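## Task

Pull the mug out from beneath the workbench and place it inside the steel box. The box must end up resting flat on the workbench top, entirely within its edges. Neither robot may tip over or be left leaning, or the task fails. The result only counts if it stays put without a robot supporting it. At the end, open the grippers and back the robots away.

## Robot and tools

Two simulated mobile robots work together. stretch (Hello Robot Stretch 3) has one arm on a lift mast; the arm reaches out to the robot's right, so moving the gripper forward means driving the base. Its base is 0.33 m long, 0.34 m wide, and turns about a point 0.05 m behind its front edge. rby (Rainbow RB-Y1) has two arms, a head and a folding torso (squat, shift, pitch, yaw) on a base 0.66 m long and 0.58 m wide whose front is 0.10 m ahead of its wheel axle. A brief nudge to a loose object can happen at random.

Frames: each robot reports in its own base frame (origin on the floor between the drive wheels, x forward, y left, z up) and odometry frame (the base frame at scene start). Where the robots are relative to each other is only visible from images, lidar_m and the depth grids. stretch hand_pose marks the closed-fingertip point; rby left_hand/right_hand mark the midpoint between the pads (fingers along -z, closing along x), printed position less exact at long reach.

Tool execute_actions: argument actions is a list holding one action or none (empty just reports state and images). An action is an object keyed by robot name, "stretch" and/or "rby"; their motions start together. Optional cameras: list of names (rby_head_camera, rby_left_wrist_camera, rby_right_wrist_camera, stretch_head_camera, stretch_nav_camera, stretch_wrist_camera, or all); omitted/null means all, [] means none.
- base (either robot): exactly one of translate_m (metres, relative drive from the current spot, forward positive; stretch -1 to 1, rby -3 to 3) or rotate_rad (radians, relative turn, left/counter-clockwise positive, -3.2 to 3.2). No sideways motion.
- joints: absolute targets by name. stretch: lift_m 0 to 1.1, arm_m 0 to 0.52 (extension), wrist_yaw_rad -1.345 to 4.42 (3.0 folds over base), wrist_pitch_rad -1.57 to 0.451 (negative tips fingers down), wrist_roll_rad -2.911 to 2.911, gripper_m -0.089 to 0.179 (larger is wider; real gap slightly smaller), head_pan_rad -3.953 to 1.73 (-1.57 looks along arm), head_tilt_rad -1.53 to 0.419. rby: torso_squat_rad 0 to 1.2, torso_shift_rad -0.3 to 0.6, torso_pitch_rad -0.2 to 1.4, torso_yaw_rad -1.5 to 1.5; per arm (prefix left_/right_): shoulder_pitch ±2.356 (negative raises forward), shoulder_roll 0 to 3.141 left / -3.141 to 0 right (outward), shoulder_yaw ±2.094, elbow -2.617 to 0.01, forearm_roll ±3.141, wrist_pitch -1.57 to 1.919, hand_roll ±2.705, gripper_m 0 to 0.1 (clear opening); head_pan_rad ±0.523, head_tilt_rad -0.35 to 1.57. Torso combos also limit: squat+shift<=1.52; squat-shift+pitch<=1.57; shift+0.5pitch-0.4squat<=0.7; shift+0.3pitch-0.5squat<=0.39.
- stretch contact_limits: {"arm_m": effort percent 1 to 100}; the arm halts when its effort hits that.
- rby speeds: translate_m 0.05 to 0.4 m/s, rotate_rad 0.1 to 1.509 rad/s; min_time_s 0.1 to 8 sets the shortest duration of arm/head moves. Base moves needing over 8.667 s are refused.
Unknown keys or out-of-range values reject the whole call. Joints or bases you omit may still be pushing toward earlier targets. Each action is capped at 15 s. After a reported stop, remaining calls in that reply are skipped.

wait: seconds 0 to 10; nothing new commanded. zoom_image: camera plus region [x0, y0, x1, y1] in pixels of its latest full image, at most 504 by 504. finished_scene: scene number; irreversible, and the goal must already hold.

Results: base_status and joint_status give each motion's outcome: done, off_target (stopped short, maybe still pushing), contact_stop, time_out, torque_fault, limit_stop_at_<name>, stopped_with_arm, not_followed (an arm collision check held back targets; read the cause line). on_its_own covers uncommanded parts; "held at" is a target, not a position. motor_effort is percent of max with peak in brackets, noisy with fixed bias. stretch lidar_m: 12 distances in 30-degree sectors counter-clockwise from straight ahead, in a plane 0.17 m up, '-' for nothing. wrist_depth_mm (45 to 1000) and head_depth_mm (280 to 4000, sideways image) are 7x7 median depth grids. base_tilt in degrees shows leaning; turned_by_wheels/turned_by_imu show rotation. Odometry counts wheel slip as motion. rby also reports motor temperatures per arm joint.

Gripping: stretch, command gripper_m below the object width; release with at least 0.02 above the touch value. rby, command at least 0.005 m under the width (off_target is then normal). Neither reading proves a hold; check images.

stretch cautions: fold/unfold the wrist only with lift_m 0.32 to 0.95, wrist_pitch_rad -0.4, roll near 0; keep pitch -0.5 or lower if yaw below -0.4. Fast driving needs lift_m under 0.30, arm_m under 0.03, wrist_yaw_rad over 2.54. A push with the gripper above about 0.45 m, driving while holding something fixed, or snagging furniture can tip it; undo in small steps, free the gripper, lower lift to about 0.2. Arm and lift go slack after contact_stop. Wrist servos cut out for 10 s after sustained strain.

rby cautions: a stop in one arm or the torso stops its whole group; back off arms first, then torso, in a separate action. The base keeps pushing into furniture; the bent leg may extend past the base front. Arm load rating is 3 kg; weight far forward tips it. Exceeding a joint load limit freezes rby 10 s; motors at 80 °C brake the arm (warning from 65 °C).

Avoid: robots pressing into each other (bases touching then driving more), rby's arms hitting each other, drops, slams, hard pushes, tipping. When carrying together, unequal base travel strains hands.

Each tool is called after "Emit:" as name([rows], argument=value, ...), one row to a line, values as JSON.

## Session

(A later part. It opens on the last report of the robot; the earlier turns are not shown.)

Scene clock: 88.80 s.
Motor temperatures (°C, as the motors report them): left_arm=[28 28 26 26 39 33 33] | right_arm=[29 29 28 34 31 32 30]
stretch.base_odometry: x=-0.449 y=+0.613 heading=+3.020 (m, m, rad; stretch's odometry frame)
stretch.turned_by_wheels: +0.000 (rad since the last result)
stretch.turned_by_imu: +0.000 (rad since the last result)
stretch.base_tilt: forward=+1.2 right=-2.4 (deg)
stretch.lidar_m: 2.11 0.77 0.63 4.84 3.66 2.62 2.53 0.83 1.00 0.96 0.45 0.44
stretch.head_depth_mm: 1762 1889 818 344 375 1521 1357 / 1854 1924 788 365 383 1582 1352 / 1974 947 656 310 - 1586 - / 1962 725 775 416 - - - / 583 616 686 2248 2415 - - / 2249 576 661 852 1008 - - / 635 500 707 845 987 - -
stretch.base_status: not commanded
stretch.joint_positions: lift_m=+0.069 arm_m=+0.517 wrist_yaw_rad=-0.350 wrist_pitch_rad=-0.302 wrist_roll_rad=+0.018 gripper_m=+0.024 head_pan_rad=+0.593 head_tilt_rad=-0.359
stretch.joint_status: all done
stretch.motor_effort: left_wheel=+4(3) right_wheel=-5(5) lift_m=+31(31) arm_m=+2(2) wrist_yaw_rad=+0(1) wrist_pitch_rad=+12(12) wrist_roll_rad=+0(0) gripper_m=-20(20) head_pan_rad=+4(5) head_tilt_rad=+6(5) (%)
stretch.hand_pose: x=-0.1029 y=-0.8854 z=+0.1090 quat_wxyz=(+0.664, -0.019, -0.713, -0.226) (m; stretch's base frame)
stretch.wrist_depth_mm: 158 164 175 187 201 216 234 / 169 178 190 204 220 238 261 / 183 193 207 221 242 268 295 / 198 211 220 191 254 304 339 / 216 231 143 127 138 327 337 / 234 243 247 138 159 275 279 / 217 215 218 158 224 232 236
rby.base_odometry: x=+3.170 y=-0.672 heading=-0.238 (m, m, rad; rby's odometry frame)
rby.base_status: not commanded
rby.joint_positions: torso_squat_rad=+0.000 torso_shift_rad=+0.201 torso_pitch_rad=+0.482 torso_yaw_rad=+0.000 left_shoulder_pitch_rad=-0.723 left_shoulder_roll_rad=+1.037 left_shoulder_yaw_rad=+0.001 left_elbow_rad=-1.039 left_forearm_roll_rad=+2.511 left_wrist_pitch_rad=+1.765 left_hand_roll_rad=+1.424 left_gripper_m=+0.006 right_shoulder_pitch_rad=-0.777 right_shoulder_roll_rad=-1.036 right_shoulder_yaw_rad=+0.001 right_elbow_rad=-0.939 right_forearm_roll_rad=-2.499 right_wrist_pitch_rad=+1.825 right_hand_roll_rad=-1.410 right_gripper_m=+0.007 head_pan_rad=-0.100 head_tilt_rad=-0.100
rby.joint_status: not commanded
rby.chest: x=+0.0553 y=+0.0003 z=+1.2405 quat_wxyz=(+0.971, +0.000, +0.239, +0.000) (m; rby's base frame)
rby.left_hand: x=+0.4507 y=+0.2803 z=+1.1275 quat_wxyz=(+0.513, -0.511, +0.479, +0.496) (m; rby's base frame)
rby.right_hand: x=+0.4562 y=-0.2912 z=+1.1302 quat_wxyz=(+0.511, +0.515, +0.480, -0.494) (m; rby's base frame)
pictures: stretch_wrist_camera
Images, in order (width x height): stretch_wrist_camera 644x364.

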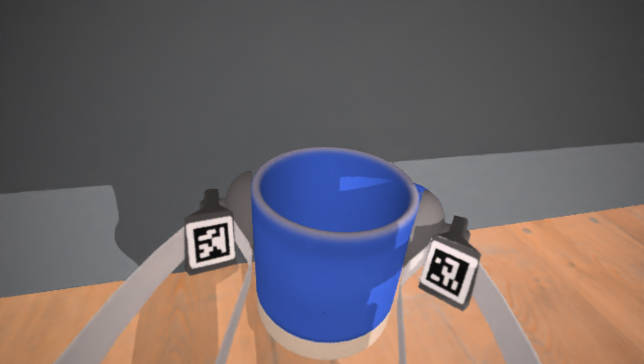

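Emit:
execute_actions([
  {"stretch":{"base":{"translate_m":-0.4},"joints":{"lift_m":0.17,"arm_m":0.0,"head_pan_rad":-1.2,"head_tilt_rad":-1.0}},"rby":{"base":{"rotate_rad":-0.25}}},
], cameras=["stretch_nav_camera","rby_head_camera"])

Scene clock: 96.23 s.
Motor temperatures (°C, as the motors report them): left_arm=[28 28 26 26 39 33 33] | right_arm=[29 29 28 34 31 32 30]
stretch.base_odometry: x=-0.052 y=+0.564 heading=+3.020 (m, m, rad; stretch's odometry frame)
stretch.turned_by_wheels: +0.000 (rad since the last result)
stretch.turned_by_imu: +0.001 (rad since the last result)
stretch.base_tilt: forward=+1.1 right=-2.4 (deg)
stretch.lidar_m: 1.18 0.95 1.18 4.83 3.07 2.20 2.13 0.47 0.34 0.35 1.00 0.78
stretch.head_depth_mm: 861 737 642 565 530 1129 1084 / 866 737 640 566 837 1152 - / 868 739 643 566 852 1187 - / 872 741 642 568 889 1183 1115 / 874 741 641 577 918 1193 1082 / 872 739 645 590 1252 1188 1089 / 875 741 644 600 1272 1186 1092
stretch.base_status: done
stretch.joint_positions: lift_m=+0.169 arm_m=+0.000 wrist_yaw_rad=-0.350 wrist_pitch_rad=-0.304 wrist_roll_rad=+0.018 gripper_m=+0.024 head_pan_rad=-1.193 head_tilt_rad=-0.988
stretch.joint_status: all done
stretch.motor_effort: left_wheel=+3(5) right_wheel=-3(12) lift_m=+30(32) arm_m=-3(5) wrist_yaw_rad=+0(1) wrist_pitch_rad=+12(13) wrist_roll_rad=+0(0) gripper_m=-17(17) head_pan_rad=-4(51) head_tilt_rad=-9(53) (%)
stretch.hand_pose: x=-0.1028 y=-0.3682 z=+0.2085 quat_wxyz=(+0.664, -0.018, -0.713, -0.227) (m; stretch's base frame)
stretch.wrist_depth_mm: 567 594 628 687 648 431 323 / 615 646 697 748 669 440 327 / 647 682 717 766 682 449 332 / 526 538 559 191 563 460 335 / 430 444 142 127 138 449 341 / 365 371 364 138 160 408 345 / 320 320 324 158 331 345 323
rby.base_odometry: x=+3.170 y=-0.672 heading=-0.487 (m, m, rad; rby's odometry frame)
rby.base_status: done
rby.joint_positions: torso_squat_rad=+0.000 torso_shift_rad=+0.201 torso_pitch_rad=+0.482 torso_yaw_rad=+0.000 left_shoulder_pitch_rad=-0.723 left_shoulder_roll_rad=+1.037 left_shoulder_yaw_rad=+0.001 left_elbow_rad=-1.039 left_forearm_roll_rad=+2.511 left_wrist_pitch_rad=+1.765 left_hand_roll_rad=+1.424 left_gripper_m=+0.006 right_shoulder_pitch_rad=-0.777 right_shoulder_roll_rad=-1.036 right_shoulder_yaw_rad=+0.001 right_elbow_rad=-0.939 right_forearm_roll_rad=-2.499 right_wrist_pitch_rad=+1.825 right_hand_roll_rad=-1.410 right_gripper_m=+0.007 head_pan_rad=-0.100 head_tilt_rad=-0.100
rby.joint_status: not commanded
rby.chest: x=+0.0553 y=+0.0003 z=+1.2405 quat_wxyz=(+0.971, +0.000, +0.239, +0.000) (m; rby's base frame)
rby.left_hand: x=+0.4507 y=+0.2803 z=+1.1275 quat_wxyz=(+0.513, -0.511, +0.479, +0.496) (m; rby's base frame)
rby.right_hand: x=+0.4561 y=-0.2912 z=+1.1301 quat_wxyz=(+0.511, +0.515, +0.480, -0.494) (m; rby's base frame)
pictures: rby_head_camera, stretch_nav_camera (sideways: a quarter turn counterclockwise sets it upright)
Images, in order (width x height): rby_head_camera 896x504, stretch_nav_camera 672x504.

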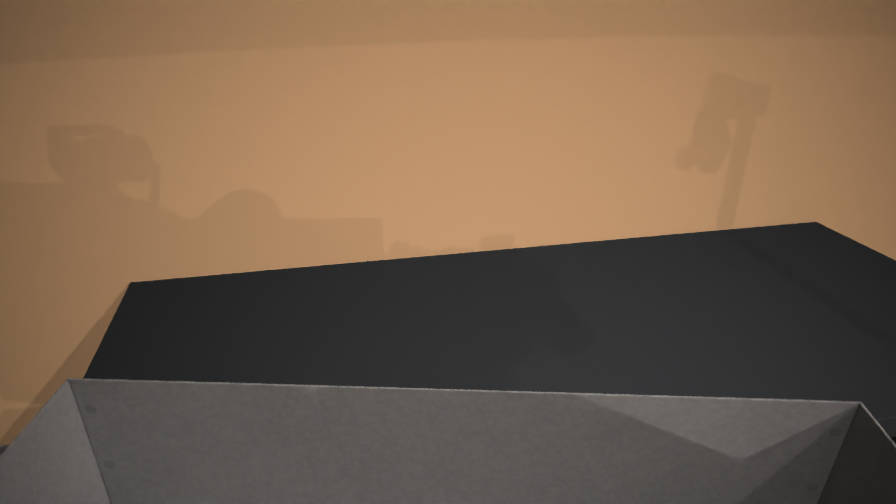

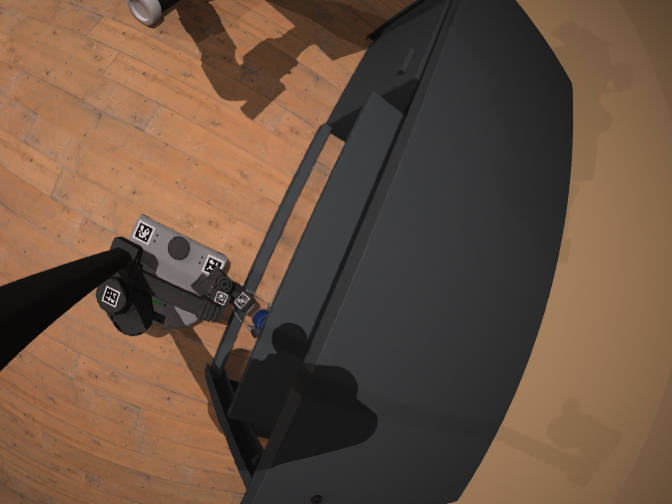

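Emit:
execute_actions([
  {"stretch":{"joints":{"lift_m":0.24,"wrist_yaw_rad":1.5}},"rby":{"base":{"translate_m":0.4}}},
], cameras=["stretch_nav_camera"])

Emit:
execute_actions([
  {"stretch":{"joints":{"lift_m":0.9,"head_pan_rad":-0.5,"head_tilt_rad":-0.5}},"rby":{"base":{"rotate_rad":0.25}}},
], cameras=["stretch_nav_camera","rby_head_camera","stretch_wrist_camera"])

Scene clock: 99.87 s.
Motor temperatures (°C, as the motors report them): left_arm=[28 28 26 26 39 33 33] | right_arm=[29 29 28 34 31 32 30]
stretch.base_odometry: x=-0.052 y=+0.564 heading=+3.020 (m, m, rad; stretch's odometry frame)
stretch.turned_by_wheels: +0.000 (rad since the last result)
stretch.turned_by_imu: +0.000 (rad since the last result)
stretch.base_tilt: forward=+1.2 right=-2.3 (deg)
stretch.lidar_m: 0.76 0.68 3.37 4.83 3.05 2.20 2.13 0.47 0.59 0.97 1.01 0.78
stretch.head_depth_mm: 867 735 641 566 530 1130 1086 / 867 736 642 567 838 1153 - / 870 742 641 566 850 1189 - / 873 738 643 567 888 1189 1103 / 876 745 645 576 918 1154 1087 / 873 743 645 588 1257 1190 1091 / 875 746 644 600 1290 1195 1091
stretch.base_status: not commanded
stretch.joint_positions: lift_m=+0.239 arm_m=+0.000 wrist_yaw_rad=+1.498 wrist_pitch_rad=-0.304 wrist_roll_rad=+0.018 gripper_m=+0.024 head_pan_rad=-1.193 head_tilt_rad=-0.988
stretch.joint_status: all done
stretch.motor_effort: left_wheel=+3(3) right_wheel=-3(4) lift_m=+30(34) arm_m=-3(3) wrist_yaw_rad=+0(1) wrist_pitch_rad=+12(12) wrist_roll_rad=+0(0) gripper_m=-19(19) head_pan_rad=-4(4) head_tilt_rad=-8(8) (%)
stretch.hand_pose: x=+0.2153 y=-0.1626 z=+0.2785 quat_wxyz=(+0.581, +0.558, -0.444, +0.393) (m; stretch's base frame)
stretch.wrist_depth_mm: 759 - - - 587 566 573 / 698 651 975 - 642 621 608 / 732 647 894 936 696 667 679 / 641 661 682 191 680 726 732 / 525 542 143 127 138 606 614 / 444 454 447 137 159 502 503 / 392 391 395 158 375 423 426
rby.base_odometry: x=+3.524 y=-0.859 heading=-0.486 (m, m, rad; rby's odometry frame)
rby.base_status: done
rby.joint_positions: torso_squat_rad=+0.000 torso_shift_rad=+0.201 torso_pitch_rad=+0.482 torso_yaw_rad=+0.000 left_shoulder_pitch_rad=-0.723 left_shoulder_roll_rad=+1.037 left_shoulder_yaw_rad=+0.001 left_elbow_rad=-1.039 left_forearm_roll_rad=+2.511 left_wrist_pitch_rad=+1.765 left_hand_roll_rad=+1.424 left_gripper_m=+0.006 right_shoulder_pitch_rad=-0.777 right_shoulder_roll_rad=-1.036 right_shoulder_yaw_rad=+0.001 right_elbow_rad=-0.939 right_forearm_roll_rad=-2.499 right_wrist_pitch_rad=+1.825 right_hand_roll_rad=-1.410 right_gripper_m=+0.007 head_pan_rad=-0.100 head_tilt_rad=-0.100
rby.joint_status: not commanded
rby.chest: x=+0.0553 y=+0.0003 z=+1.2405 quat_wxyz=(+0.971, +0.000, +0.239, +0.000) (m; rby's base frame)
rby.left_hand: x=+0.4507 y=+0.2803 z=+1.1275 quat_wxyz=(+0.513, -0.511, +0.479, +0.496) (m; rby's base frame)
rby.right_hand: x=+0.4561 y=-0.2912 z=+1.1302 quat_wxyz=(+0.511, +0.515, +0.480, -0.494) (m; rby's base frame)
pictures: stretch_nav_camera (sideways: a quarter turn counterclockwise sets it upright)
Images, in order (width x height): stretch_nav_camera 672x504.

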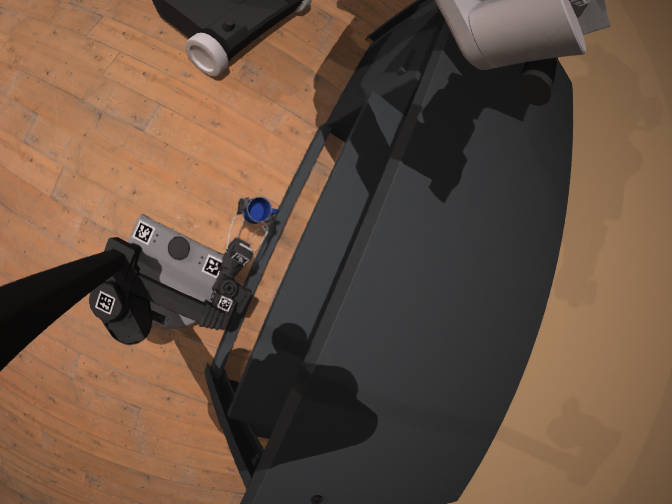

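Scene clock: 106.70 s.
Motor temperatures (°C, as the motors report them): left_arm=[28 28 26 26 40 33 33] | right_arm=[29 29 28 34 32 32 30]
stretch.base_odometry: x=-0.052 y=+0.564 heading=+3.020 (m, m, rad; stretch's odometry frame)
stretch.turned_by_wheels: +0.000 (rad since the last result)
stretch.turned_by_imu: -0.001 (rad since the last result)
stretch.base_tilt: forward=+1.1 right=-2.4 (deg)
stretch.lidar_m: 0.67 0.67 1.08 4.83 3.06 2.20 2.13 0.47 0.59 0.97 1.00 0.78
stretch.head_depth_mm: 1131 1205 1248 948 723 582 482 / 1266 1370 1382 947 724 595 450 / 1440 1549 1167 958 730 419 360 / 1679 1757 441 919 730 984 1197 / 1977 673 484 928 1058 1327 1241 / 2178 638 416 1123 1615 1486 1246 / 2065 625 401 2230 1838 1488 1260
stretch.base_status: not commanded
stretch.joint_positions: lift_m=+0.899 arm_m=+0.000 wrist_yaw_rad=+1.498 wrist_pitch_rad=-0.304 wrist_roll_rad=+0.018 gripper_m=+0.024 head_pan_rad=-0.507 head_tilt_rad=-0.507
stretch.joint_status: all done
stretch.motor_effort: left_wheel=+3(3) right_wheel=-3(3) lift_m=+31(30) arm_m=-3(2) wrist_yaw_rad=+2(1) wrist_pitch_rad=+12(12) wrist_roll_rad=+0(0) gripper_m=-18(19) head_pan_rad=+4(47) head_tilt_rad=+5(43) (%)
stretch.hand_pose: x=+0.2153 y=-0.1626 z=+0.9385 quat_wxyz=(+0.581, +0.558, -0.444, +0.393) (m; stretch's base frame)
stretch.wrist_depth_mm: - 740 - - - - - / - 826 - - 998 - - / - 880 - - 656 678 728 / - - - 192 460 514 521 / - - 143 128 138 410 411 / - - - 138 159 336 340 / - - - 158 291 285 289
rby.base_odometry: x=+3.524 y=-0.859 heading=-0.237 (m, m, rad; rby's odometry frame)
rby.base_status: done
rby.joint_positions: torso_squat_rad=+0.000 torso_shift_rad=+0.201 torso_pitch_rad=+0.482 torso_yaw_rad=+0.000 left_shoulder_pitch_rad=-0.723 left_shoulder_roll_rad=+1.037 left_shoulder_yaw_rad=+0.001 left_elbow_rad=-1.039 left_forearm_roll_rad=+2.511 left_wrist_pitch_rad=+1.765 left_hand_roll_rad=+1.424 left_gripper_m=+0.006 right_shoulder_pitch_rad=-0.777 right_shoulder_roll_rad=-1.036 right_shoulder_yaw_rad=+0.001 right_elbow_rad=-0.939 right_forearm_roll_rad=-2.499 right_wrist_pitch_rad=+1.825 right_hand_roll_rad=-1.410 right_gripper_m=+0.007 head_pan_rad=-0.100 head_tilt_rad=-0.100
rby.joint_status: not commanded
rby.chest: x=+0.0552 y=+0.0004 z=+1.2405 quat_wxyz=(+0.971, +0.000, +0.239, +0.000) (m; rby's base frame)
rby.left_hand: x=+0.4506 y=+0.2804 z=+1.1275 quat_wxyz=(+0.513, -0.511, +0.479, +0.496) (m; rby's base frame)
rby.right_hand: x=+0.4561 y=-0.2911 z=+1.1302 quat_wxyz=(+0.511, +0.515, +0.480, -0.494) (m; rby's base frame)
pictures: rby_head_camera, stretch_nav_camera (sideways: a quarter turn counterclockwise sets it upright), stretch_wrist_camera
Images, in order (width x height): rby_head_camera 896x504, stretch_nav_camera 672x504, stretch_wrist_camera 644x364.

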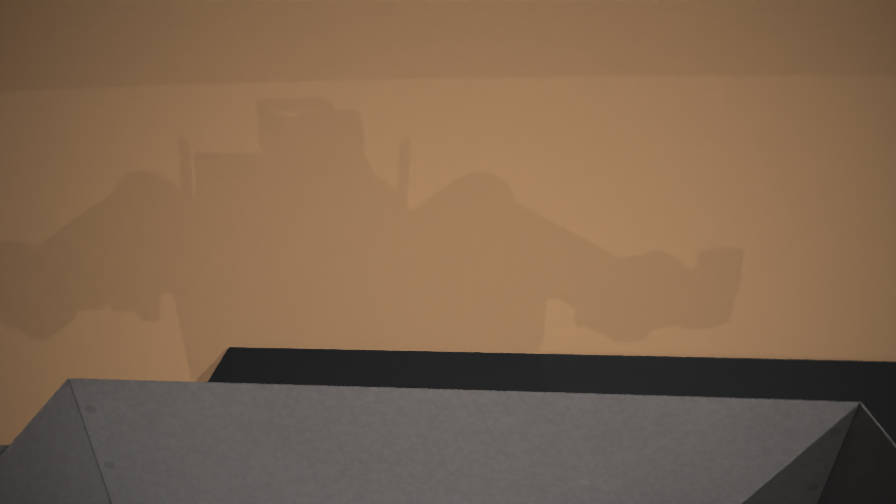

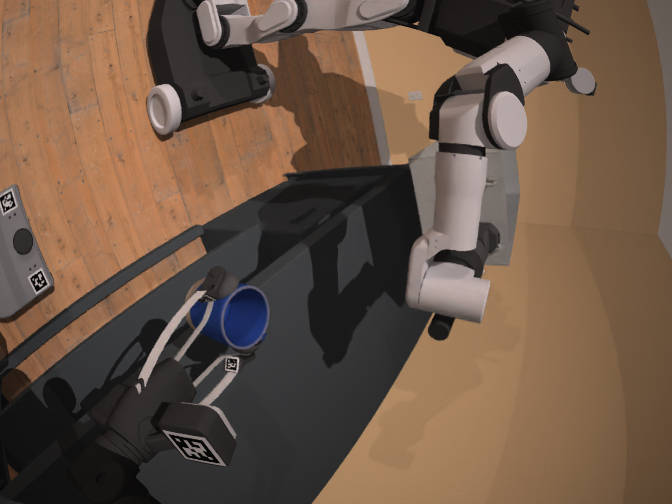

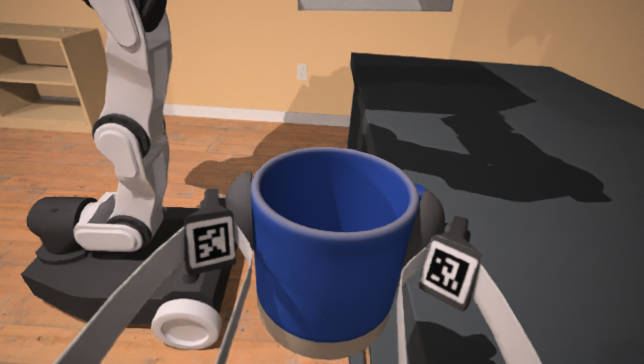

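Emit:
execute_actions([
  {"stretch":{"joints":{"lift_m":1.0,"wrist_yaw_rad":0.0,"head_pan_rad":-0.2,"head_tilt_rad":-0.6}},"rby":{"base":{"translate_m":0.2}}},
], cameras=["stretch_nav_camera","rby_right_wrist_camera","stretch_head_camera"])

Scene clock: 109.73 s.
Motor temperatures (°C, as the motors report them): left_arm=[28 28 26 26 40 33 33] | right_arm=[29 29 28 34 32 32 30]
stretch.base_odometry: x=-0.052 y=+0.564 heading=+3.020 (m, m, rad; stretch's odometry frame)
stretch.turned_by_wheels: +0.000 (rad since the last result)
stretch.turned_by_imu: +0.000 (rad since the last result)
stretch.base_tilt: forward=+1.0 right=-2.5 (deg)
stretch.lidar_m: 0.66 0.74 3.35 4.83 3.05 2.20 2.13 0.47 0.59 0.97 1.00 0.78
stretch.head_depth_mm: 897 445 1070 833 659 576 798 / 427 435 1031 839 706 954 1121 / 434 476 1144 943 1178 1304 1185 / 454 2319 1349 1636 1635 1388 1190 / 491 2335 2544 2118 1597 1179 1199 / 653 769 2511 2144 1426 1202 1181 / 647 744 840 959 1116 1189 1174
stretch.base_status: not commanded
stretch.joint_positions: lift_m=+0.999 arm_m=+0.000 wrist_yaw_rad=+0.002 wrist_pitch_rad=-0.304 wrist_roll_rad=+0.018 gripper_m=+0.024 head_pan_rad=-0.207 head_tilt_rad=-0.592
stretch.joint_status: all done
stretch.motor_effort: left_wheel=+2(3) right_wheel=-4(4) lift_m=+31(35) arm_m=-2(3) wrist_yaw_rad=-1(5) wrist_pitch_rad=+12(12) wrist_roll_rad=+0(0) gripper_m=-19(18) head_pan_rad=+5(33) head_tilt_rad=-6(20) (%)
stretch.hand_pose: x=-0.0210 y=-0.3825 z=+1.0385 quat_wxyz=(+0.693, +0.107, -0.705, -0.108) (m; stretch's base frame)
stretch.wrist_depth_mm: 773 745 721 709 706 674 667 / 838 822 798 765 755 755 711 / 782 793 832 839 816 798 788 / 607 623 640 191 645 702 854 / 488 509 142 127 138 565 907 / 418 426 417 137 160 467 484 / 368 367 371 158 381 395 401
rby.base_odometry: x=+3.718 y=-0.906 heading=-0.237 (m, m, rad; rby's odometry frame)
rby.base_status: done
rby.joint_positions: torso_squat_rad=+0.000 torso_shift_rad=+0.201 torso_pitch_rad=+0.482 torso_yaw_rad=+0.000 left_shoulder_pitch_rad=-0.723 left_shoulder_roll_rad=+1.037 left_shoulder_yaw_rad=+0.001 left_elbow_rad=-1.039 left_forearm_roll_rad=+2.511 left_wrist_pitch_rad=+1.765 left_hand_roll_rad=+1.424 left_gripper_m=+0.006 right_shoulder_pitch_rad=-0.777 right_shoulder_roll_rad=-1.036 right_shoulder_yaw_rad=+0.001 right_elbow_rad=-0.939 right_forearm_roll_rad=-2.499 right_wrist_pitch_rad=+1.825 right_hand_roll_rad=-1.410 right_gripper_m=+0.007 head_pan_rad=-0.100 head_tilt_rad=-0.100
rby.joint_status: not commanded
rby.chest: x=+0.0553 y=+0.0004 z=+1.2405 quat_wxyz=(+0.971, +0.000, +0.239, +0.000) (m; rby's base frame)
rby.left_hand: x=+0.4507 y=+0.2804 z=+1.1275 quat_wxyz=(+0.513, -0.511, +0.479, +0.496) (m; rby's base frame)
rby.right_hand: x=+0.4561 y=-0.2911 z=+1.1302 quat_wxyz=(+0.511, +0.515, +0.480, -0.494) (m; rby's base frame)
pictures: rby_right_wrist_camera, stretch_head_camera (sideways: a quarter turn clockwise sets it upright), stretch_nav_camera (sideways: a quarter turn counterclockwise sets it upright)
Images, in order (width x height): rby_right_wrist_camera 644x364, stretch_head_camera 896x504, stretch_nav_camera 672x504.

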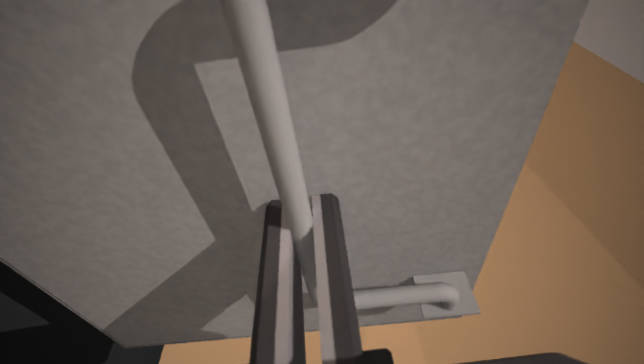

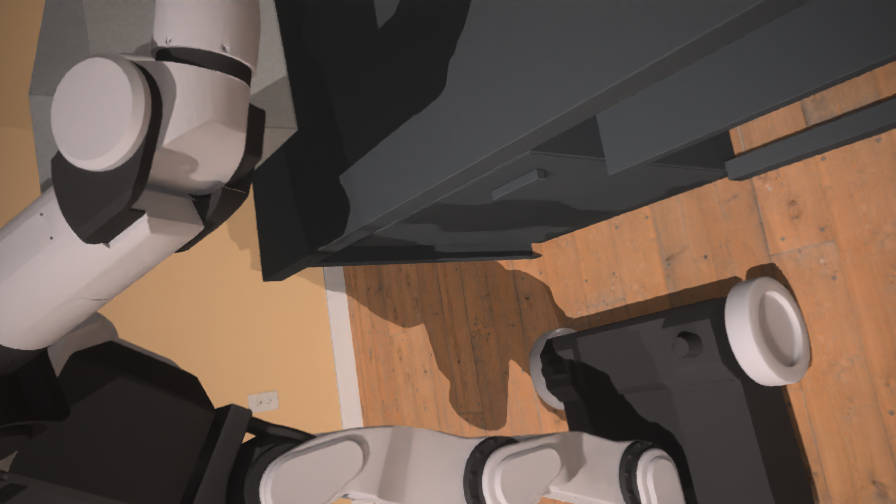

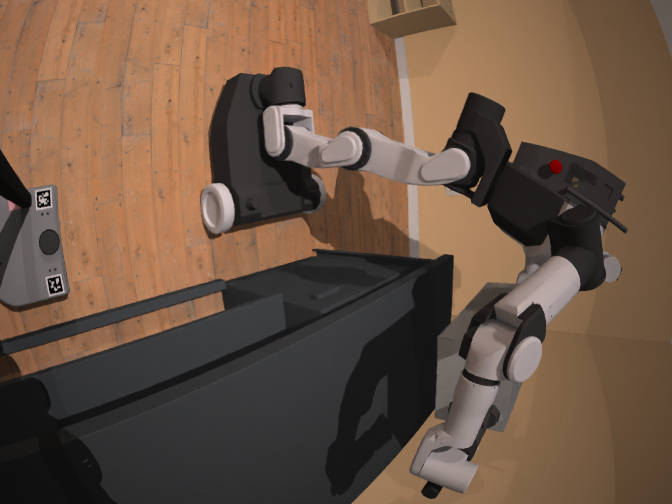

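Emit:
execute_actions([
  {"stretch":{"joints":{"lift_m":1.095,"wrist_pitch_rad":-0.1,"head_pan_rad":-0.5,"head_tilt_rad":-0.5}},"rby":{"base":{"translate_m":0.08},"joints":{"torso_squat_rad":0.3,"torso_shift_rad":0.26,"torso_pitch_rad":0.51}}},
], cameras=[])

Emit:
execute_actions([
  {"rby":{"joints":{"torso_squat_rad":0.5,"torso_shift_rad":0.29,"torso_pitch_rad":0.55}}},
], cameras=["stretch_nav_camera","rby_right_wrist_camera","stretch_head_camera","rby_left_wrist_camera"])

Scene clock: 113.73 s.
Motor temperatures (°C, as the motors report them): left_arm=[29 28 26 26 40 33 33] | right_arm=[29 29 28 34 32 32 30]
stretch.base_odometry: x=-0.052 y=+0.564 heading=+3.020 (m, m, rad; stretch's odometry frame)
stretch.turned_by_wheels: +0.000 (rad since the last result)
stretch.turned_by_imu: +0.000 (rad since the last result)
stretch.base_tilt: forward=+1.3 right=-2.5 (deg)
stretch.lidar_m: 0.66 0.74 3.35 4.84 3.06 2.20 2.13 0.47 0.59 0.97 1.00 0.78
stretch.head_depth_mm: 1142 1206 611 950 722 586 491 / 1293 843 572 948 724 587 538 / 1475 963 554 951 724 621 853 / 1732 534 578 958 755 995 1212 / 2039 538 1182 968 1091 1375 1247 / 585 558 2399 1228 1669 1492 1096 / 557 713 2404 2462 1735 1273 1089
stretch.base_status: not commanded
stretch.joint_positions: lift_m=+1.094 arm_m=+0.000 wrist_yaw_rad=+0.002 wrist_pitch_rad=-0.155 wrist_roll_rad=+0.018 gripper_m=+0.024 head_pan_rad=-0.493 head_tilt_rad=-0.507
stretch.joint_status: wrist_pitch_rad off_target (ended at -0.155, target -0.100); the others done
stretch.motor_effort: left_wheel=+3(3) right_wheel=-4(3) lift_m=+31(29) arm_m=-3(3) wrist_yaw_rad=-1(1) wrist_pitch_rad=+16(18) wrist_roll_rad=+0(0) gripper_m=-19(19) head_pan_rad=-5(31) head_tilt_rad=+5(19) (%)
stretch.hand_pose: x=-0.0210 y=-0.3947 z=+1.1697 quat_wxyz=(+0.699, +0.055, -0.711, -0.055) (m; stretch's base frame)
stretch.wrist_depth_mm: 769 740 723 708 688 690 668 / 827 791 786 752 735 715 714 / 873 838 833 800 785 767 754 / 903 918 859 191 823 832 796 / 748 776 142 127 138 872 850 / 620 627 628 138 159 896 948 / 517 527 532 157 560 588 991
rby.base_odometry: x=+3.796 y=-0.925 heading=-0.238 (m, m, rad; rby's odometry frame)
rby.base_status: done
rby.joint_positions: torso_squat_rad=+0.300 torso_shift_rad=+0.261 torso_pitch_rad=+0.512 torso_yaw_rad=+0.000 left_shoulder_pitch_rad=-0.723 left_shoulder_roll_rad=+1.037 left_shoulder_yaw_rad=+0.001 left_elbow_rad=-1.039 left_forearm_roll_rad=+2.511 left_wrist_pitch_rad=+1.765 left_hand_roll_rad=+1.424 left_gripper_m=+0.006 right_shoulder_pitch_rad=-0.777 right_shoulder_roll_rad=-1.036 right_shoulder_yaw_rad=+0.001 right_elbow_rad=-0.939 right_forearm_roll_rad=-2.499 right_wrist_pitch_rad=+1.825 right_hand_roll_rad=-1.410 right_gripper_m=+0.007 head_pan_rad=-0.100 head_tilt_rad=-0.100
rby.joint_status: all done
rby.chest: x=+0.0962 y=+0.0003 z=+1.1964 quat_wxyz=(+0.967, +0.000, +0.253, +0.000) (m; rby's base frame)
rby.left_hand: x=+0.4881 y=+0.2803 z=+1.0716 quat_wxyz=(+0.506, -0.504, +0.487, +0.503) (m; rby's base frame)
rby.right_hand: x=+0.4936 y=-0.2912 z=+1.0741 quat_wxyz=(+0.504, +0.507, +0.487, -0.501) (m; rby's base frame)
pictures: none
No camera images: the call's "cameras" was empty. Leave "cameras" out to get every camera's image.

Scene clock: 115.20 s.
Motor temperatures (°C, as the motors report them): left_arm=[29 28 26 26 40 33 33] | right_arm=[29 29 28 34 32 32 30]
stretch.base_odometry: x=-0.052 y=+0.564 heading=+3.020 (m, m, rad; stretch's odometry frame)
stretch.turned_by_wheels: +0.000 (rad since the last result)
stretch.turned_by_imu: +0.000 (rad since the last result)
stretch.base_tilt: forward=+1.1 right=-2.4 (deg)
stretch.lidar_m: 0.66 0.74 3.38 4.83 3.06 2.21 2.12 0.47 0.59 0.97 1.00 0.78
stretch.head_depth_mm: 1154 1227 726 832 722 582 490 / 1297 1351 781 911 729 588 539 / 1485 1536 572 913 728 620 860 / 1708 1690 570 913 755 999 1215 / 2045 634 594 961 1081 1369 1242 / 762 598 1325 1229 1664 1487 1096 / 1973 587 801 2320 1006 1211 1093
stretch.base_status: not commanded
stretch.joint_positions: lift_m=+1.094 arm_m=+0.000 wrist_yaw_rad=+0.002 wrist_pitch_rad=-0.155 wrist_roll_rad=+0.018 gripper_m=+0.024 head_pan_rad=-0.493 head_tilt_rad=-0.507
stretch.joint_status: not commanded
stretch.motor_effort: left_wheel=+3(3) right_wheel=-4(4) lift_m=+31(31) arm_m=-2(3) wrist_yaw_rad=-2(1) wrist_pitch_rad=+16(16) wrist_roll_rad=+0(0) gripper_m=-19(18) head_pan_rad=-4(5) head_tilt_rad=+5(6) (%)
stretch.hand_pose: x=-0.0210 y=-0.3947 z=+1.1697 quat_wxyz=(+0.699, +0.055, -0.711, -0.055) (m; stretch's base frame)
stretch.wrist_depth_mm: 757 746 708 712 696 672 653 / 812 788 776 747 730 727 696 / 864 845 822 798 790 763 745 / 902 899 863 191 810 824 807 / 732 818 143 128 138 869 849 / 611 633 613 138 156 911 924 / 519 530 535 158 556 584 983
rby.base_odometry: x=+3.796 y=-0.925 heading=-0.238 (m, m, rad; rby's odometry frame)
rby.base_status: not commanded
rby.joint_positions: torso_squat_rad=+0.500 torso_shift_rad=+0.291 torso_pitch_rad=+0.552 torso_yaw_rad=+0.000 left_shoulder_pitch_rad=-0.723 left_shoulder_roll_rad=+1.037 left_shoulder_yaw_rad=+0.001 left_elbow_rad=-1.039 left_forearm_roll_rad=+2.511 left_wrist_pitch_rad=+1.765 left_hand_roll_rad=+1.424 left_gripper_m=+0.006 right_shoulder_pitch_rad=-0.777 right_shoulder_roll_rad=-1.036 right_shoulder_yaw_rad=+0.001 right_elbow_rad=-0.939 right_forearm_roll_rad=-2.499 right_wrist_pitch_rad=+1.825 right_hand_roll_rad=-1.410 right_gripper_m=+0.007 head_pan_rad=-0.100 head_tilt_rad=-0.100
rby.joint_status: all done
rby.chest: x=+0.1105 y=+0.0003 z=+1.1325 quat_wxyz=(+0.962, +0.000, +0.273, +0.000) (m; rby's base frame)
rby.left_hand: x=+0.4971 y=+0.2803 z=+0.9922 quat_wxyz=(+0.496, -0.493, +0.497, +0.513) (m; rby's base frame)
rby.right_hand: x=+0.5027 y=-0.2912 z=+0.9945 quat_wxyz=(+0.494, +0.497, +0.497, -0.511) (m; rby's base frame)
pictures: rby_left_wrist_camera, rby_right_wrist_camera, stretch_head_camera (sideways: a quarter turn clockwise sets it upright), stretch_nav_camera (sideways: a quarter turn counterclockwise sets it upright)
Images, in order (width x height): rby_left_wrist_camera 644x364, rby_right_wrist_camera 644x364, stretch_head_camera 896x504, stretch_nav_camera 672x504.

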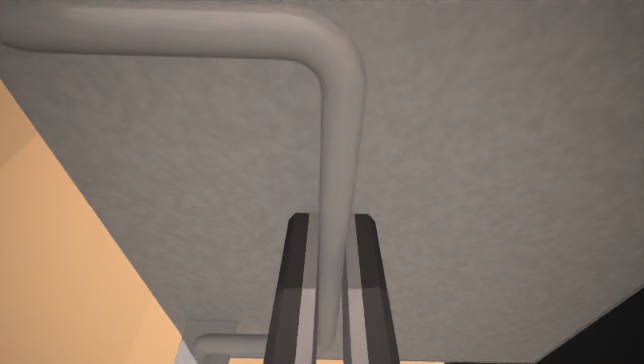

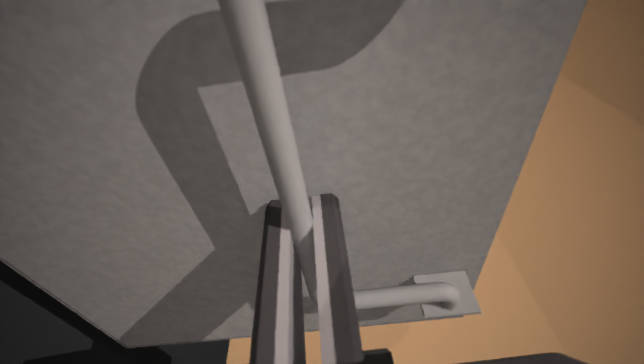

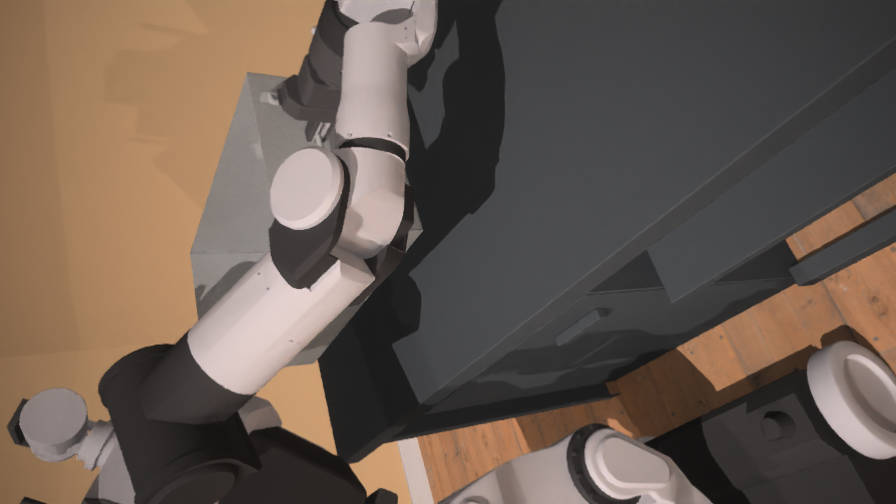

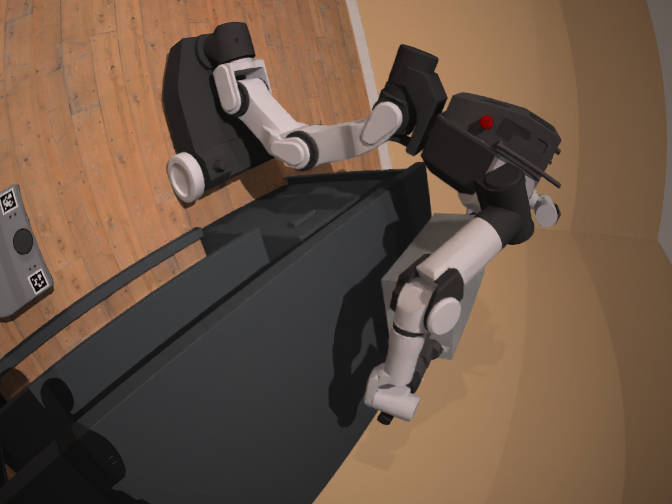

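Emit:
execute_actions([
  {"rby":{"joints":{"torso_squat_rad":0.56,"torso_shift_rad":0.305,"head_tilt_rad":0.25},"min_time_s":1}},
], cameras=["rby_head_camera","rby_right_wrist_camera","stretch_head_camera","rby_left_wrist_camera"])

Scene clock: 117.43 s.
Motor temperatures (°C, as the motors report them): left_arm=[29 28 26 26 40 33 33] | right_arm=[29 29 28 34 32 32 30]
stretch.base_odometry: x=-0.052 y=+0.564 heading=+3.020 (m, m, rad; stretch's odometry frame)
stretch.turned_by_wheels: +0.000 (rad since the last result)
stretch.turned_by_imu: +0.000 (rad since the last result)
stretch.base_tilt: forward=+1.2 right=-2.5 (deg)
stretch.lidar_m: 0.66 0.74 3.36 4.85 3.07 2.20 2.13 0.47 0.59 0.97 1.00 0.78
stretch.head_depth_mm: 1151 1218 1243 705 721 585 492 / 1294 1370 838 871 725 584 538 / 1482 1543 585 877 725 619 858 / 1734 1765 585 881 752 998 1216 / 2047 1270 597 962 1086 1364 1246 / 2126 613 1263 1236 1599 1494 1101 / 2045 606 789 2343 1018 1203 1096
stretch.base_status: not commanded
stretch.joint_positions: lift_m=+1.094 arm_m=+0.000 wrist_yaw_rad=+0.002 wrist_pitch_rad=-0.155 wrist_roll_rad=+0.018 gripper_m=+0.024 head_pan_rad=-0.493 head_tilt_rad=-0.507
stretch.joint_status: not commanded
stretch.motor_effort: left_wheel=+3(3) right_wheel=-4(3) lift_m=+31(31) arm_m=-3(3) wrist_yaw_rad=-2(1) wrist_pitch_rad=+16(15) wrist_roll_rad=+0(1) gripper_m=-18(19) head_pan_rad=-4(5) head_tilt_rad=+6(6) (%)
stretch.hand_pose: x=-0.0210 y=-0.3947 z=+1.1697 quat_wxyz=(+0.699, +0.055, -0.711, -0.055) (m; stretch's base frame)
stretch.wrist_depth_mm: 757 743 720 715 700 674 651 / 812 789 777 756 737 725 705 / 880 867 820 808 803 769 739 / 912 898 867 191 814 829 787 / 716 786 143 127 138 884 856 / 617 630 623 137 155 920 927 / 525 521 546 158 553 588 986
rby.base_odometry: x=+3.796 y=-0.925 heading=-0.238 (m, m, rad; rby's odometry frame)
rby.base_status: not commanded
rby.joint_positions: torso_squat_rad=+0.560 torso_shift_rad=+0.306 torso_pitch_rad=+0.552 torso_yaw_rad=+0.000 left_shoulder_pitch_rad=-0.723 left_shoulder_roll_rad=+1.037 left_shoulder_yaw_rad=+0.001 left_elbow_rad=-1.039 left_forearm_roll_rad=+2.511 left_wrist_pitch_rad=+1.765 left_hand_roll_rad=+1.424 left_gripper_m=+0.006 right_shoulder_pitch_rad=-0.777 right_shoulder_roll_rad=-1.036 right_shoulder_yaw_rad=+0.001 right_elbow_rad=-0.939 right_forearm_roll_rad=-2.499 right_wrist_pitch_rad=+1.825 right_hand_roll_rad=-1.410 right_gripper_m=+0.007 head_pan_rad=-0.100 head_tilt_rad=+0.250
rby.joint_status: all done
rby.chest: x=+0.1129 y=+0.0003 z=+1.1096 quat_wxyz=(+0.962, +0.000, +0.273, +0.000) (m; rby's base frame)
rby.left_hand: x=+0.4995 y=+0.2803 z=+0.9693 quat_wxyz=(+0.496, -0.494, +0.497, +0.513) (m; rby's base frame)
rby.right_hand: x=+0.5051 y=-0.2913 z=+0.9716 quat_wxyz=(+0.494, +0.497, +0.497, -0.511) (m; rby's base frame)
pictures: rby_head_camera, rby_left_wrist_camera, rby_right_wrist_camera, stretch_head_camera (sideways: a quarter turn clockwise sets it upright)
Images, in order (width x height): rby_head_camera 896x504, rby_left_wrist_camera 644x364, rby_right_wrist_camera 644x364, stretch_head_camera 896x504.

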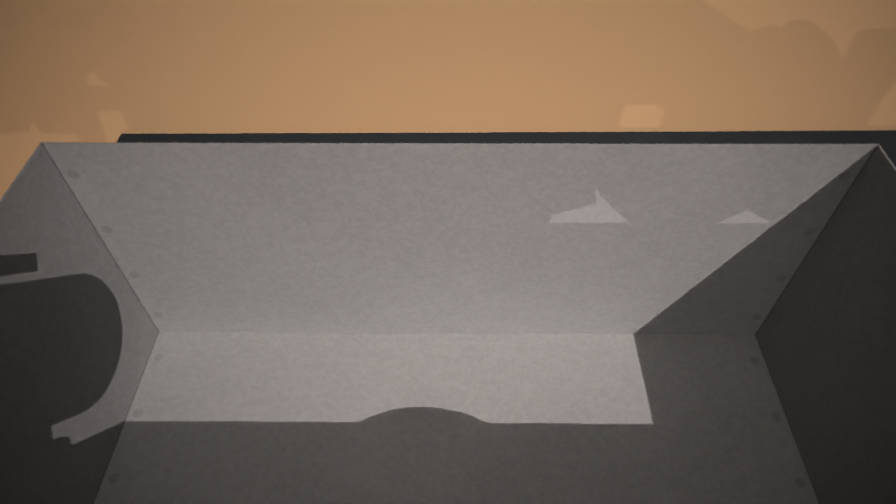

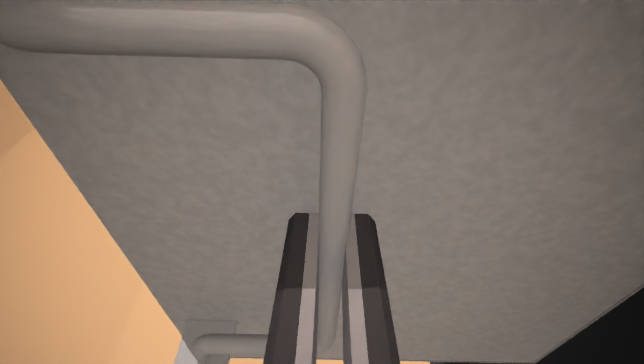

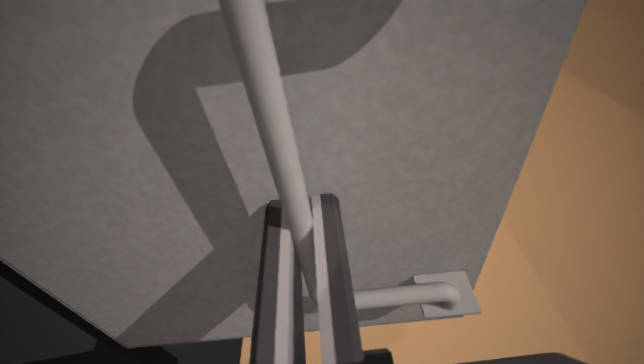

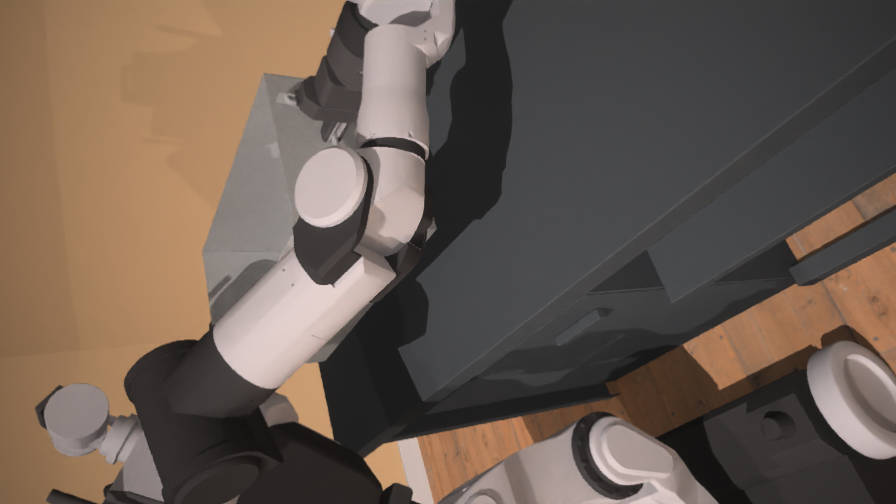

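Emit:
execute_actions([
  {"rby":{"joints":{"torso_squat_rad":0.59,"torso_shift_rad":0.31}}},
], cameras=["rby_head_camera","rby_right_wrist_camera","rby_left_wrist_camera"])

Scene clock: 118.83 s.
Motor temperatures (°C, as the motors report them): left_arm=[29 28 26 26 40 33 33] | right_arm=[29 29 28 34 32 32 30]
stretch.base_odometry: x=-0.052 y=+0.564 heading=+3.020 (m, m, rad; stretch's odometry frame)
stretch.turned_by_wheels: +0.000 (rad since the last result)
stretch.turned_by_imu: +0.000 (rad since the last result)
stretch.base_tilt: forward=+1.0 right=-2.4 (deg)
stretch.lidar_m: 0.66 0.74 3.38 4.83 3.06 2.20 2.13 0.47 0.59 0.97 1.00 0.78
stretch.head_depth_mm: 1152 1223 1261 702 723 586 491 / 1298 1387 865 838 726 589 538 / 1482 1574 600 843 726 620 856 / 1711 1802 593 849 754 998 1208 / 2054 2102 603 960 1092 1363 1245 / 2128 623 1189 1229 1576 1480 1098 / 2039 604 788 2343 1024 1204 1096
stretch.base_status: not commanded
stretch.joint_positions: lift_m=+1.094 arm_m=+0.000 wrist_yaw_rad=+0.002 wrist_pitch_rad=-0.155 wrist_roll_rad=+0.018 gripper_m=+0.024 head_pan_rad=-0.493 head_tilt_rad=-0.507
stretch.joint_status: not commanded
stretch.motor_effort: left_wheel=+3(3) right_wheel=-4(4) lift_m=+31(31) arm_m=-3(3) wrist_yaw_rad=-2(2) wrist_pitch_rad=+16(16) wrist_roll_rad=+0(0) gripper_m=-18(17) head_pan_rad=-4(5) head_tilt_rad=+5(3) (%)
stretch.hand_pose: x=-0.0210 y=-0.3947 z=+1.1697 quat_wxyz=(+0.699, +0.055, -0.711, -0.055) (m; stretch's base frame)
stretch.wrist_depth_mm: 750 750 726 712 687 682 660 / 822 799 766 761 736 716 710 / 877 837 829 791 795 764 734 / 901 938 875 191 803 806 798 / 723 782 143 127 138 852 857 / 600 633 618 138 159 916 926 / 514 526 540 158 555 598 -
rby.base_odometry: x=+3.796 y=-0.925 heading=-0.238 (m, m, rad; rby's odometry frame)
rby.base_status: not commanded
rby.joint_positions: torso_squat_rad=+0.590 torso_shift_rad=+0.311 torso_pitch_rad=+0.552 torso_yaw_rad=+0.000 left_shoulder_pitch_rad=-0.723 left_shoulder_roll_rad=+1.037 left_shoulder_yaw_rad=+0.001 left_elbow_rad=-1.039 left_forearm_roll_rad=+2.511 left_wrist_pitch_rad=+1.765 left_hand_roll_rad=+1.424 left_gripper_m=+0.006 right_shoulder_pitch_rad=-0.777 right_shoulder_roll_rad=-1.036 right_shoulder_yaw_rad=+0.001 right_elbow_rad=-0.939 right_forearm_roll_rad=-2.499 right_wrist_pitch_rad=+1.825 right_hand_roll_rad=-1.410 right_gripper_m=+0.007 head_pan_rad=-0.100 head_tilt_rad=+0.250
rby.joint_status: all done
rby.chest: x=+0.1122 y=+0.0003 z=+1.0978 quat_wxyz=(+0.962, +0.000, +0.273, +0.000) (m; rby's base frame)
rby.left_hand: x=+0.4988 y=+0.2803 z=+0.9575 quat_wxyz=(+0.496, -0.494, +0.497, +0.513) (m; rby's base frame)
rby.right_hand: x=+0.5044 y=-0.2913 z=+0.9598 quat_wxyz=(+0.494, +0.497, +0.497, -0.511) (m; rby's base frame)
pictures: rby_head_camera, rby_left_wrist_camera, rby_right_wrist_camera
Images, in order (width x height): rby_head_camera 896x504, rby_left_wrist_camera 644x364, rby_right_wrist_camera 644x364.

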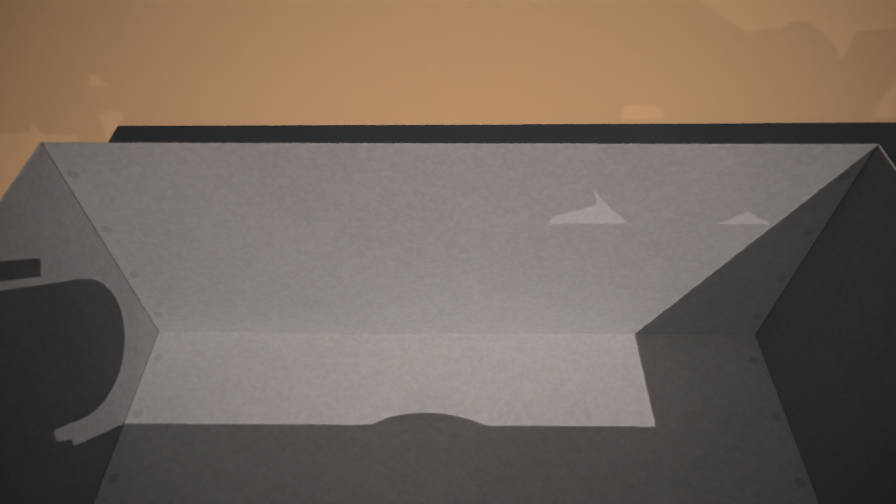

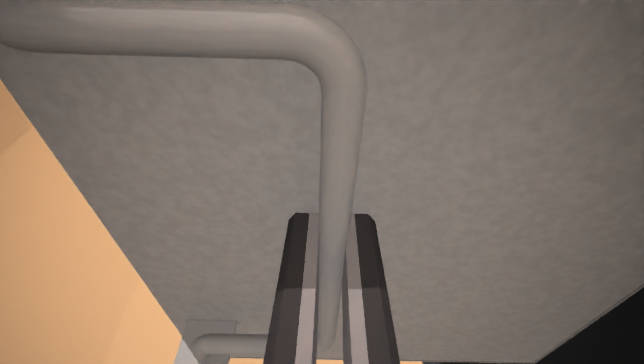

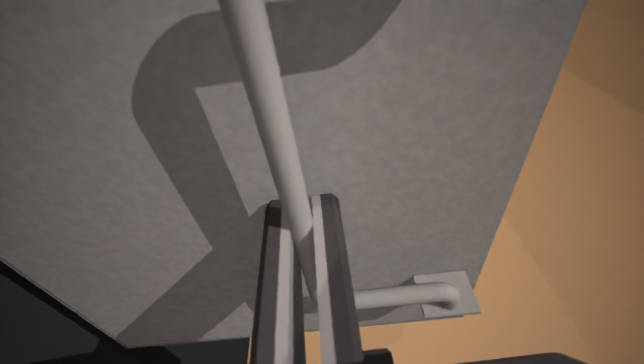

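Emit:
execute_actions([
  {"rby":{"joints":{"torso_squat_rad":0.625,"torso_shift_rad":0.32}}},
], cameras=["rby_head_camera","rby_right_wrist_camera","rby_left_wrist_camera","stretch_head_camera"])

Scene clock: 120.77 s.
Motor temperatures (°C, as the motors report them): left_arm=[29 28 26 26 40 33 33] | right_arm=[29 29 28 34 32 32 30]
stretch.base_odometry: x=-0.052 y=+0.564 heading=+3.020 (m, m, rad; stretch's odometry frame)
stretch.turned_by_wheels: +0.000 (rad since the last result)
stretch.turned_by_imu: +0.000 (rad since the last result)
stretch.base_tilt: forward=+1.1 right=-2.4 (deg)
stretch.lidar_m: 0.66 0.74 3.38 4.83 3.05 2.20 2.12 0.47 0.59 0.97 1.00 0.78
stretch.head_depth_mm: 1148 1225 1269 693 725 583 492 / 1292 1388 894 652 726 587 538 / 1477 1573 853 660 730 619 854 / 1705 1810 612 845 753 997 1217 / 2036 2124 611 971 1086 1365 1249 / 2104 633 1188 1223 1533 1451 1098 / 2031 646 788 2233 1027 1176 1096
stretch.base_status: not commanded
stretch.joint_positions: lift_m=+1.094 arm_m=+0.000 wrist_yaw_rad=+0.002 wrist_pitch_rad=-0.155 wrist_roll_rad=+0.018 gripper_m=+0.024 head_pan_rad=-0.493 head_tilt_rad=-0.507
stretch.joint_status: not commanded
stretch.motor_effort: left_wheel=+3(3) right_wheel=-4(3) lift_m=+31(31) arm_m=-2(3) wrist_yaw_rad=-2(2) wrist_pitch_rad=+16(16) wrist_roll_rad=+0(0) gripper_m=-18(19) head_pan_rad=-4(4) head_tilt_rad=+6(5) (%)
stretch.hand_pose: x=-0.0210 y=-0.3947 z=+1.1697 quat_wxyz=(+0.699, +0.055, -0.711, -0.055) (m; stretch's base frame)
stretch.wrist_depth_mm: 754 740 725 712 693 674 662 / 805 783 775 760 743 723 701 / 873 840 816 796 780 774 742 / 915 912 875 192 804 807 809 / 735 785 142 128 138 853 868 / 609 632 627 138 158 908 916 / 519 521 531 158 550 584 -
rby.base_odometry: x=+3.796 y=-0.925 heading=-0.238 (m, m, rad; rby's odometry frame)
rby.base_status: not commanded
rby.joint_positions: torso_squat_rad=+0.625 torso_shift_rad=+0.321 torso_pitch_rad=+0.552 torso_yaw_rad=+0.000 left_shoulder_pitch_rad=-0.723 left_shoulder_roll_rad=+1.037 left_shoulder_yaw_rad=+0.001 left_elbow_rad=-1.039 left_forearm_roll_rad=+2.511 left_wrist_pitch_rad=+1.765 left_hand_roll_rad=+1.424 left_gripper_m=+0.006 right_shoulder_pitch_rad=-0.777 right_shoulder_roll_rad=-1.036 right_shoulder_yaw_rad=+0.001 right_elbow_rad=-0.939 right_forearm_roll_rad=-2.499 right_wrist_pitch_rad=+1.825 right_hand_roll_rad=-1.410 right_gripper_m=+0.007 head_pan_rad=-0.100 head_tilt_rad=+0.250
rby.joint_status: all done
rby.chest: x=+0.1134 y=+0.0003 z=+1.0827 quat_wxyz=(+0.962, +0.000, +0.273, +0.000) (m; rby's base frame)
rby.left_hand: x=+0.5000 y=+0.2802 z=+0.9424 quat_wxyz=(+0.496, -0.493, +0.497, +0.513) (m; rby's base frame)
rby.right_hand: x=+0.5056 y=-0.2913 z=+0.9447 quat_wxyz=(+0.494, +0.497, +0.497, -0.511) (m; rby's base frame)
pictures: rby_head_camera, rby_left_wrist_camera, rby_right_wrist_camera, stretch_head_camera (sideways: a quarter turn clockwise sets it upright)
Images, in order (width x height): rby_head_camera 896x504, rby_left_wrist_camera 644x364, rby_right_wrist_camera 644x364, stretch_head_camera 896x504.

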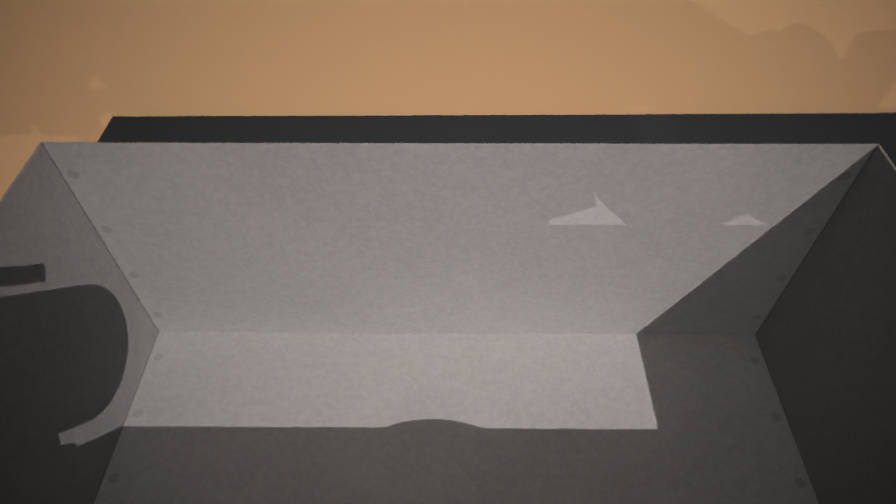

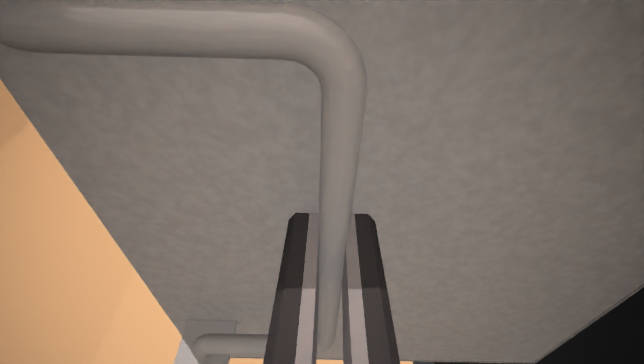

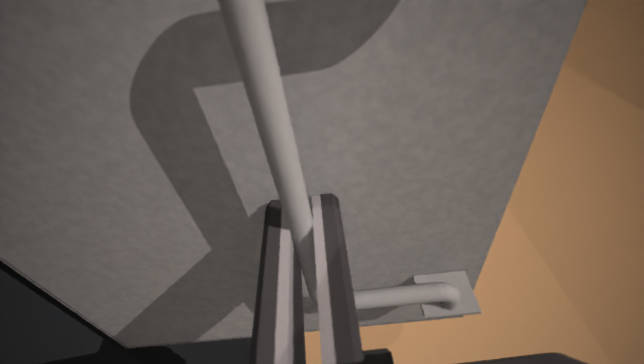

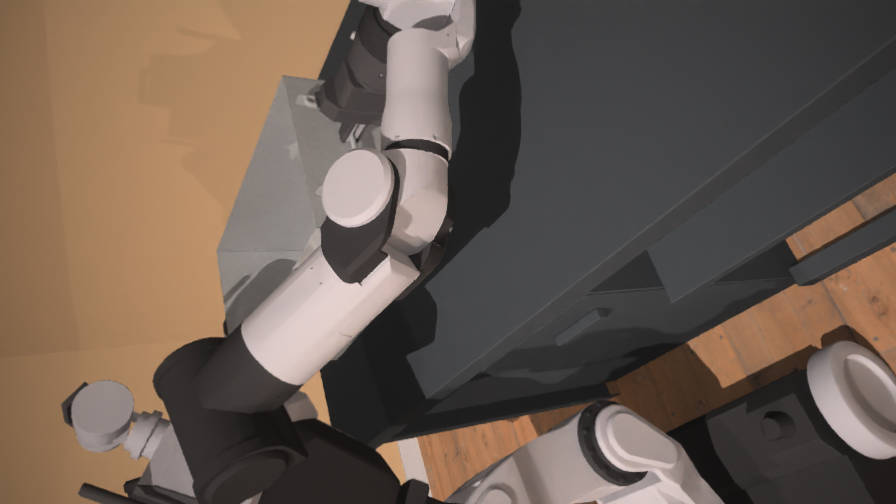

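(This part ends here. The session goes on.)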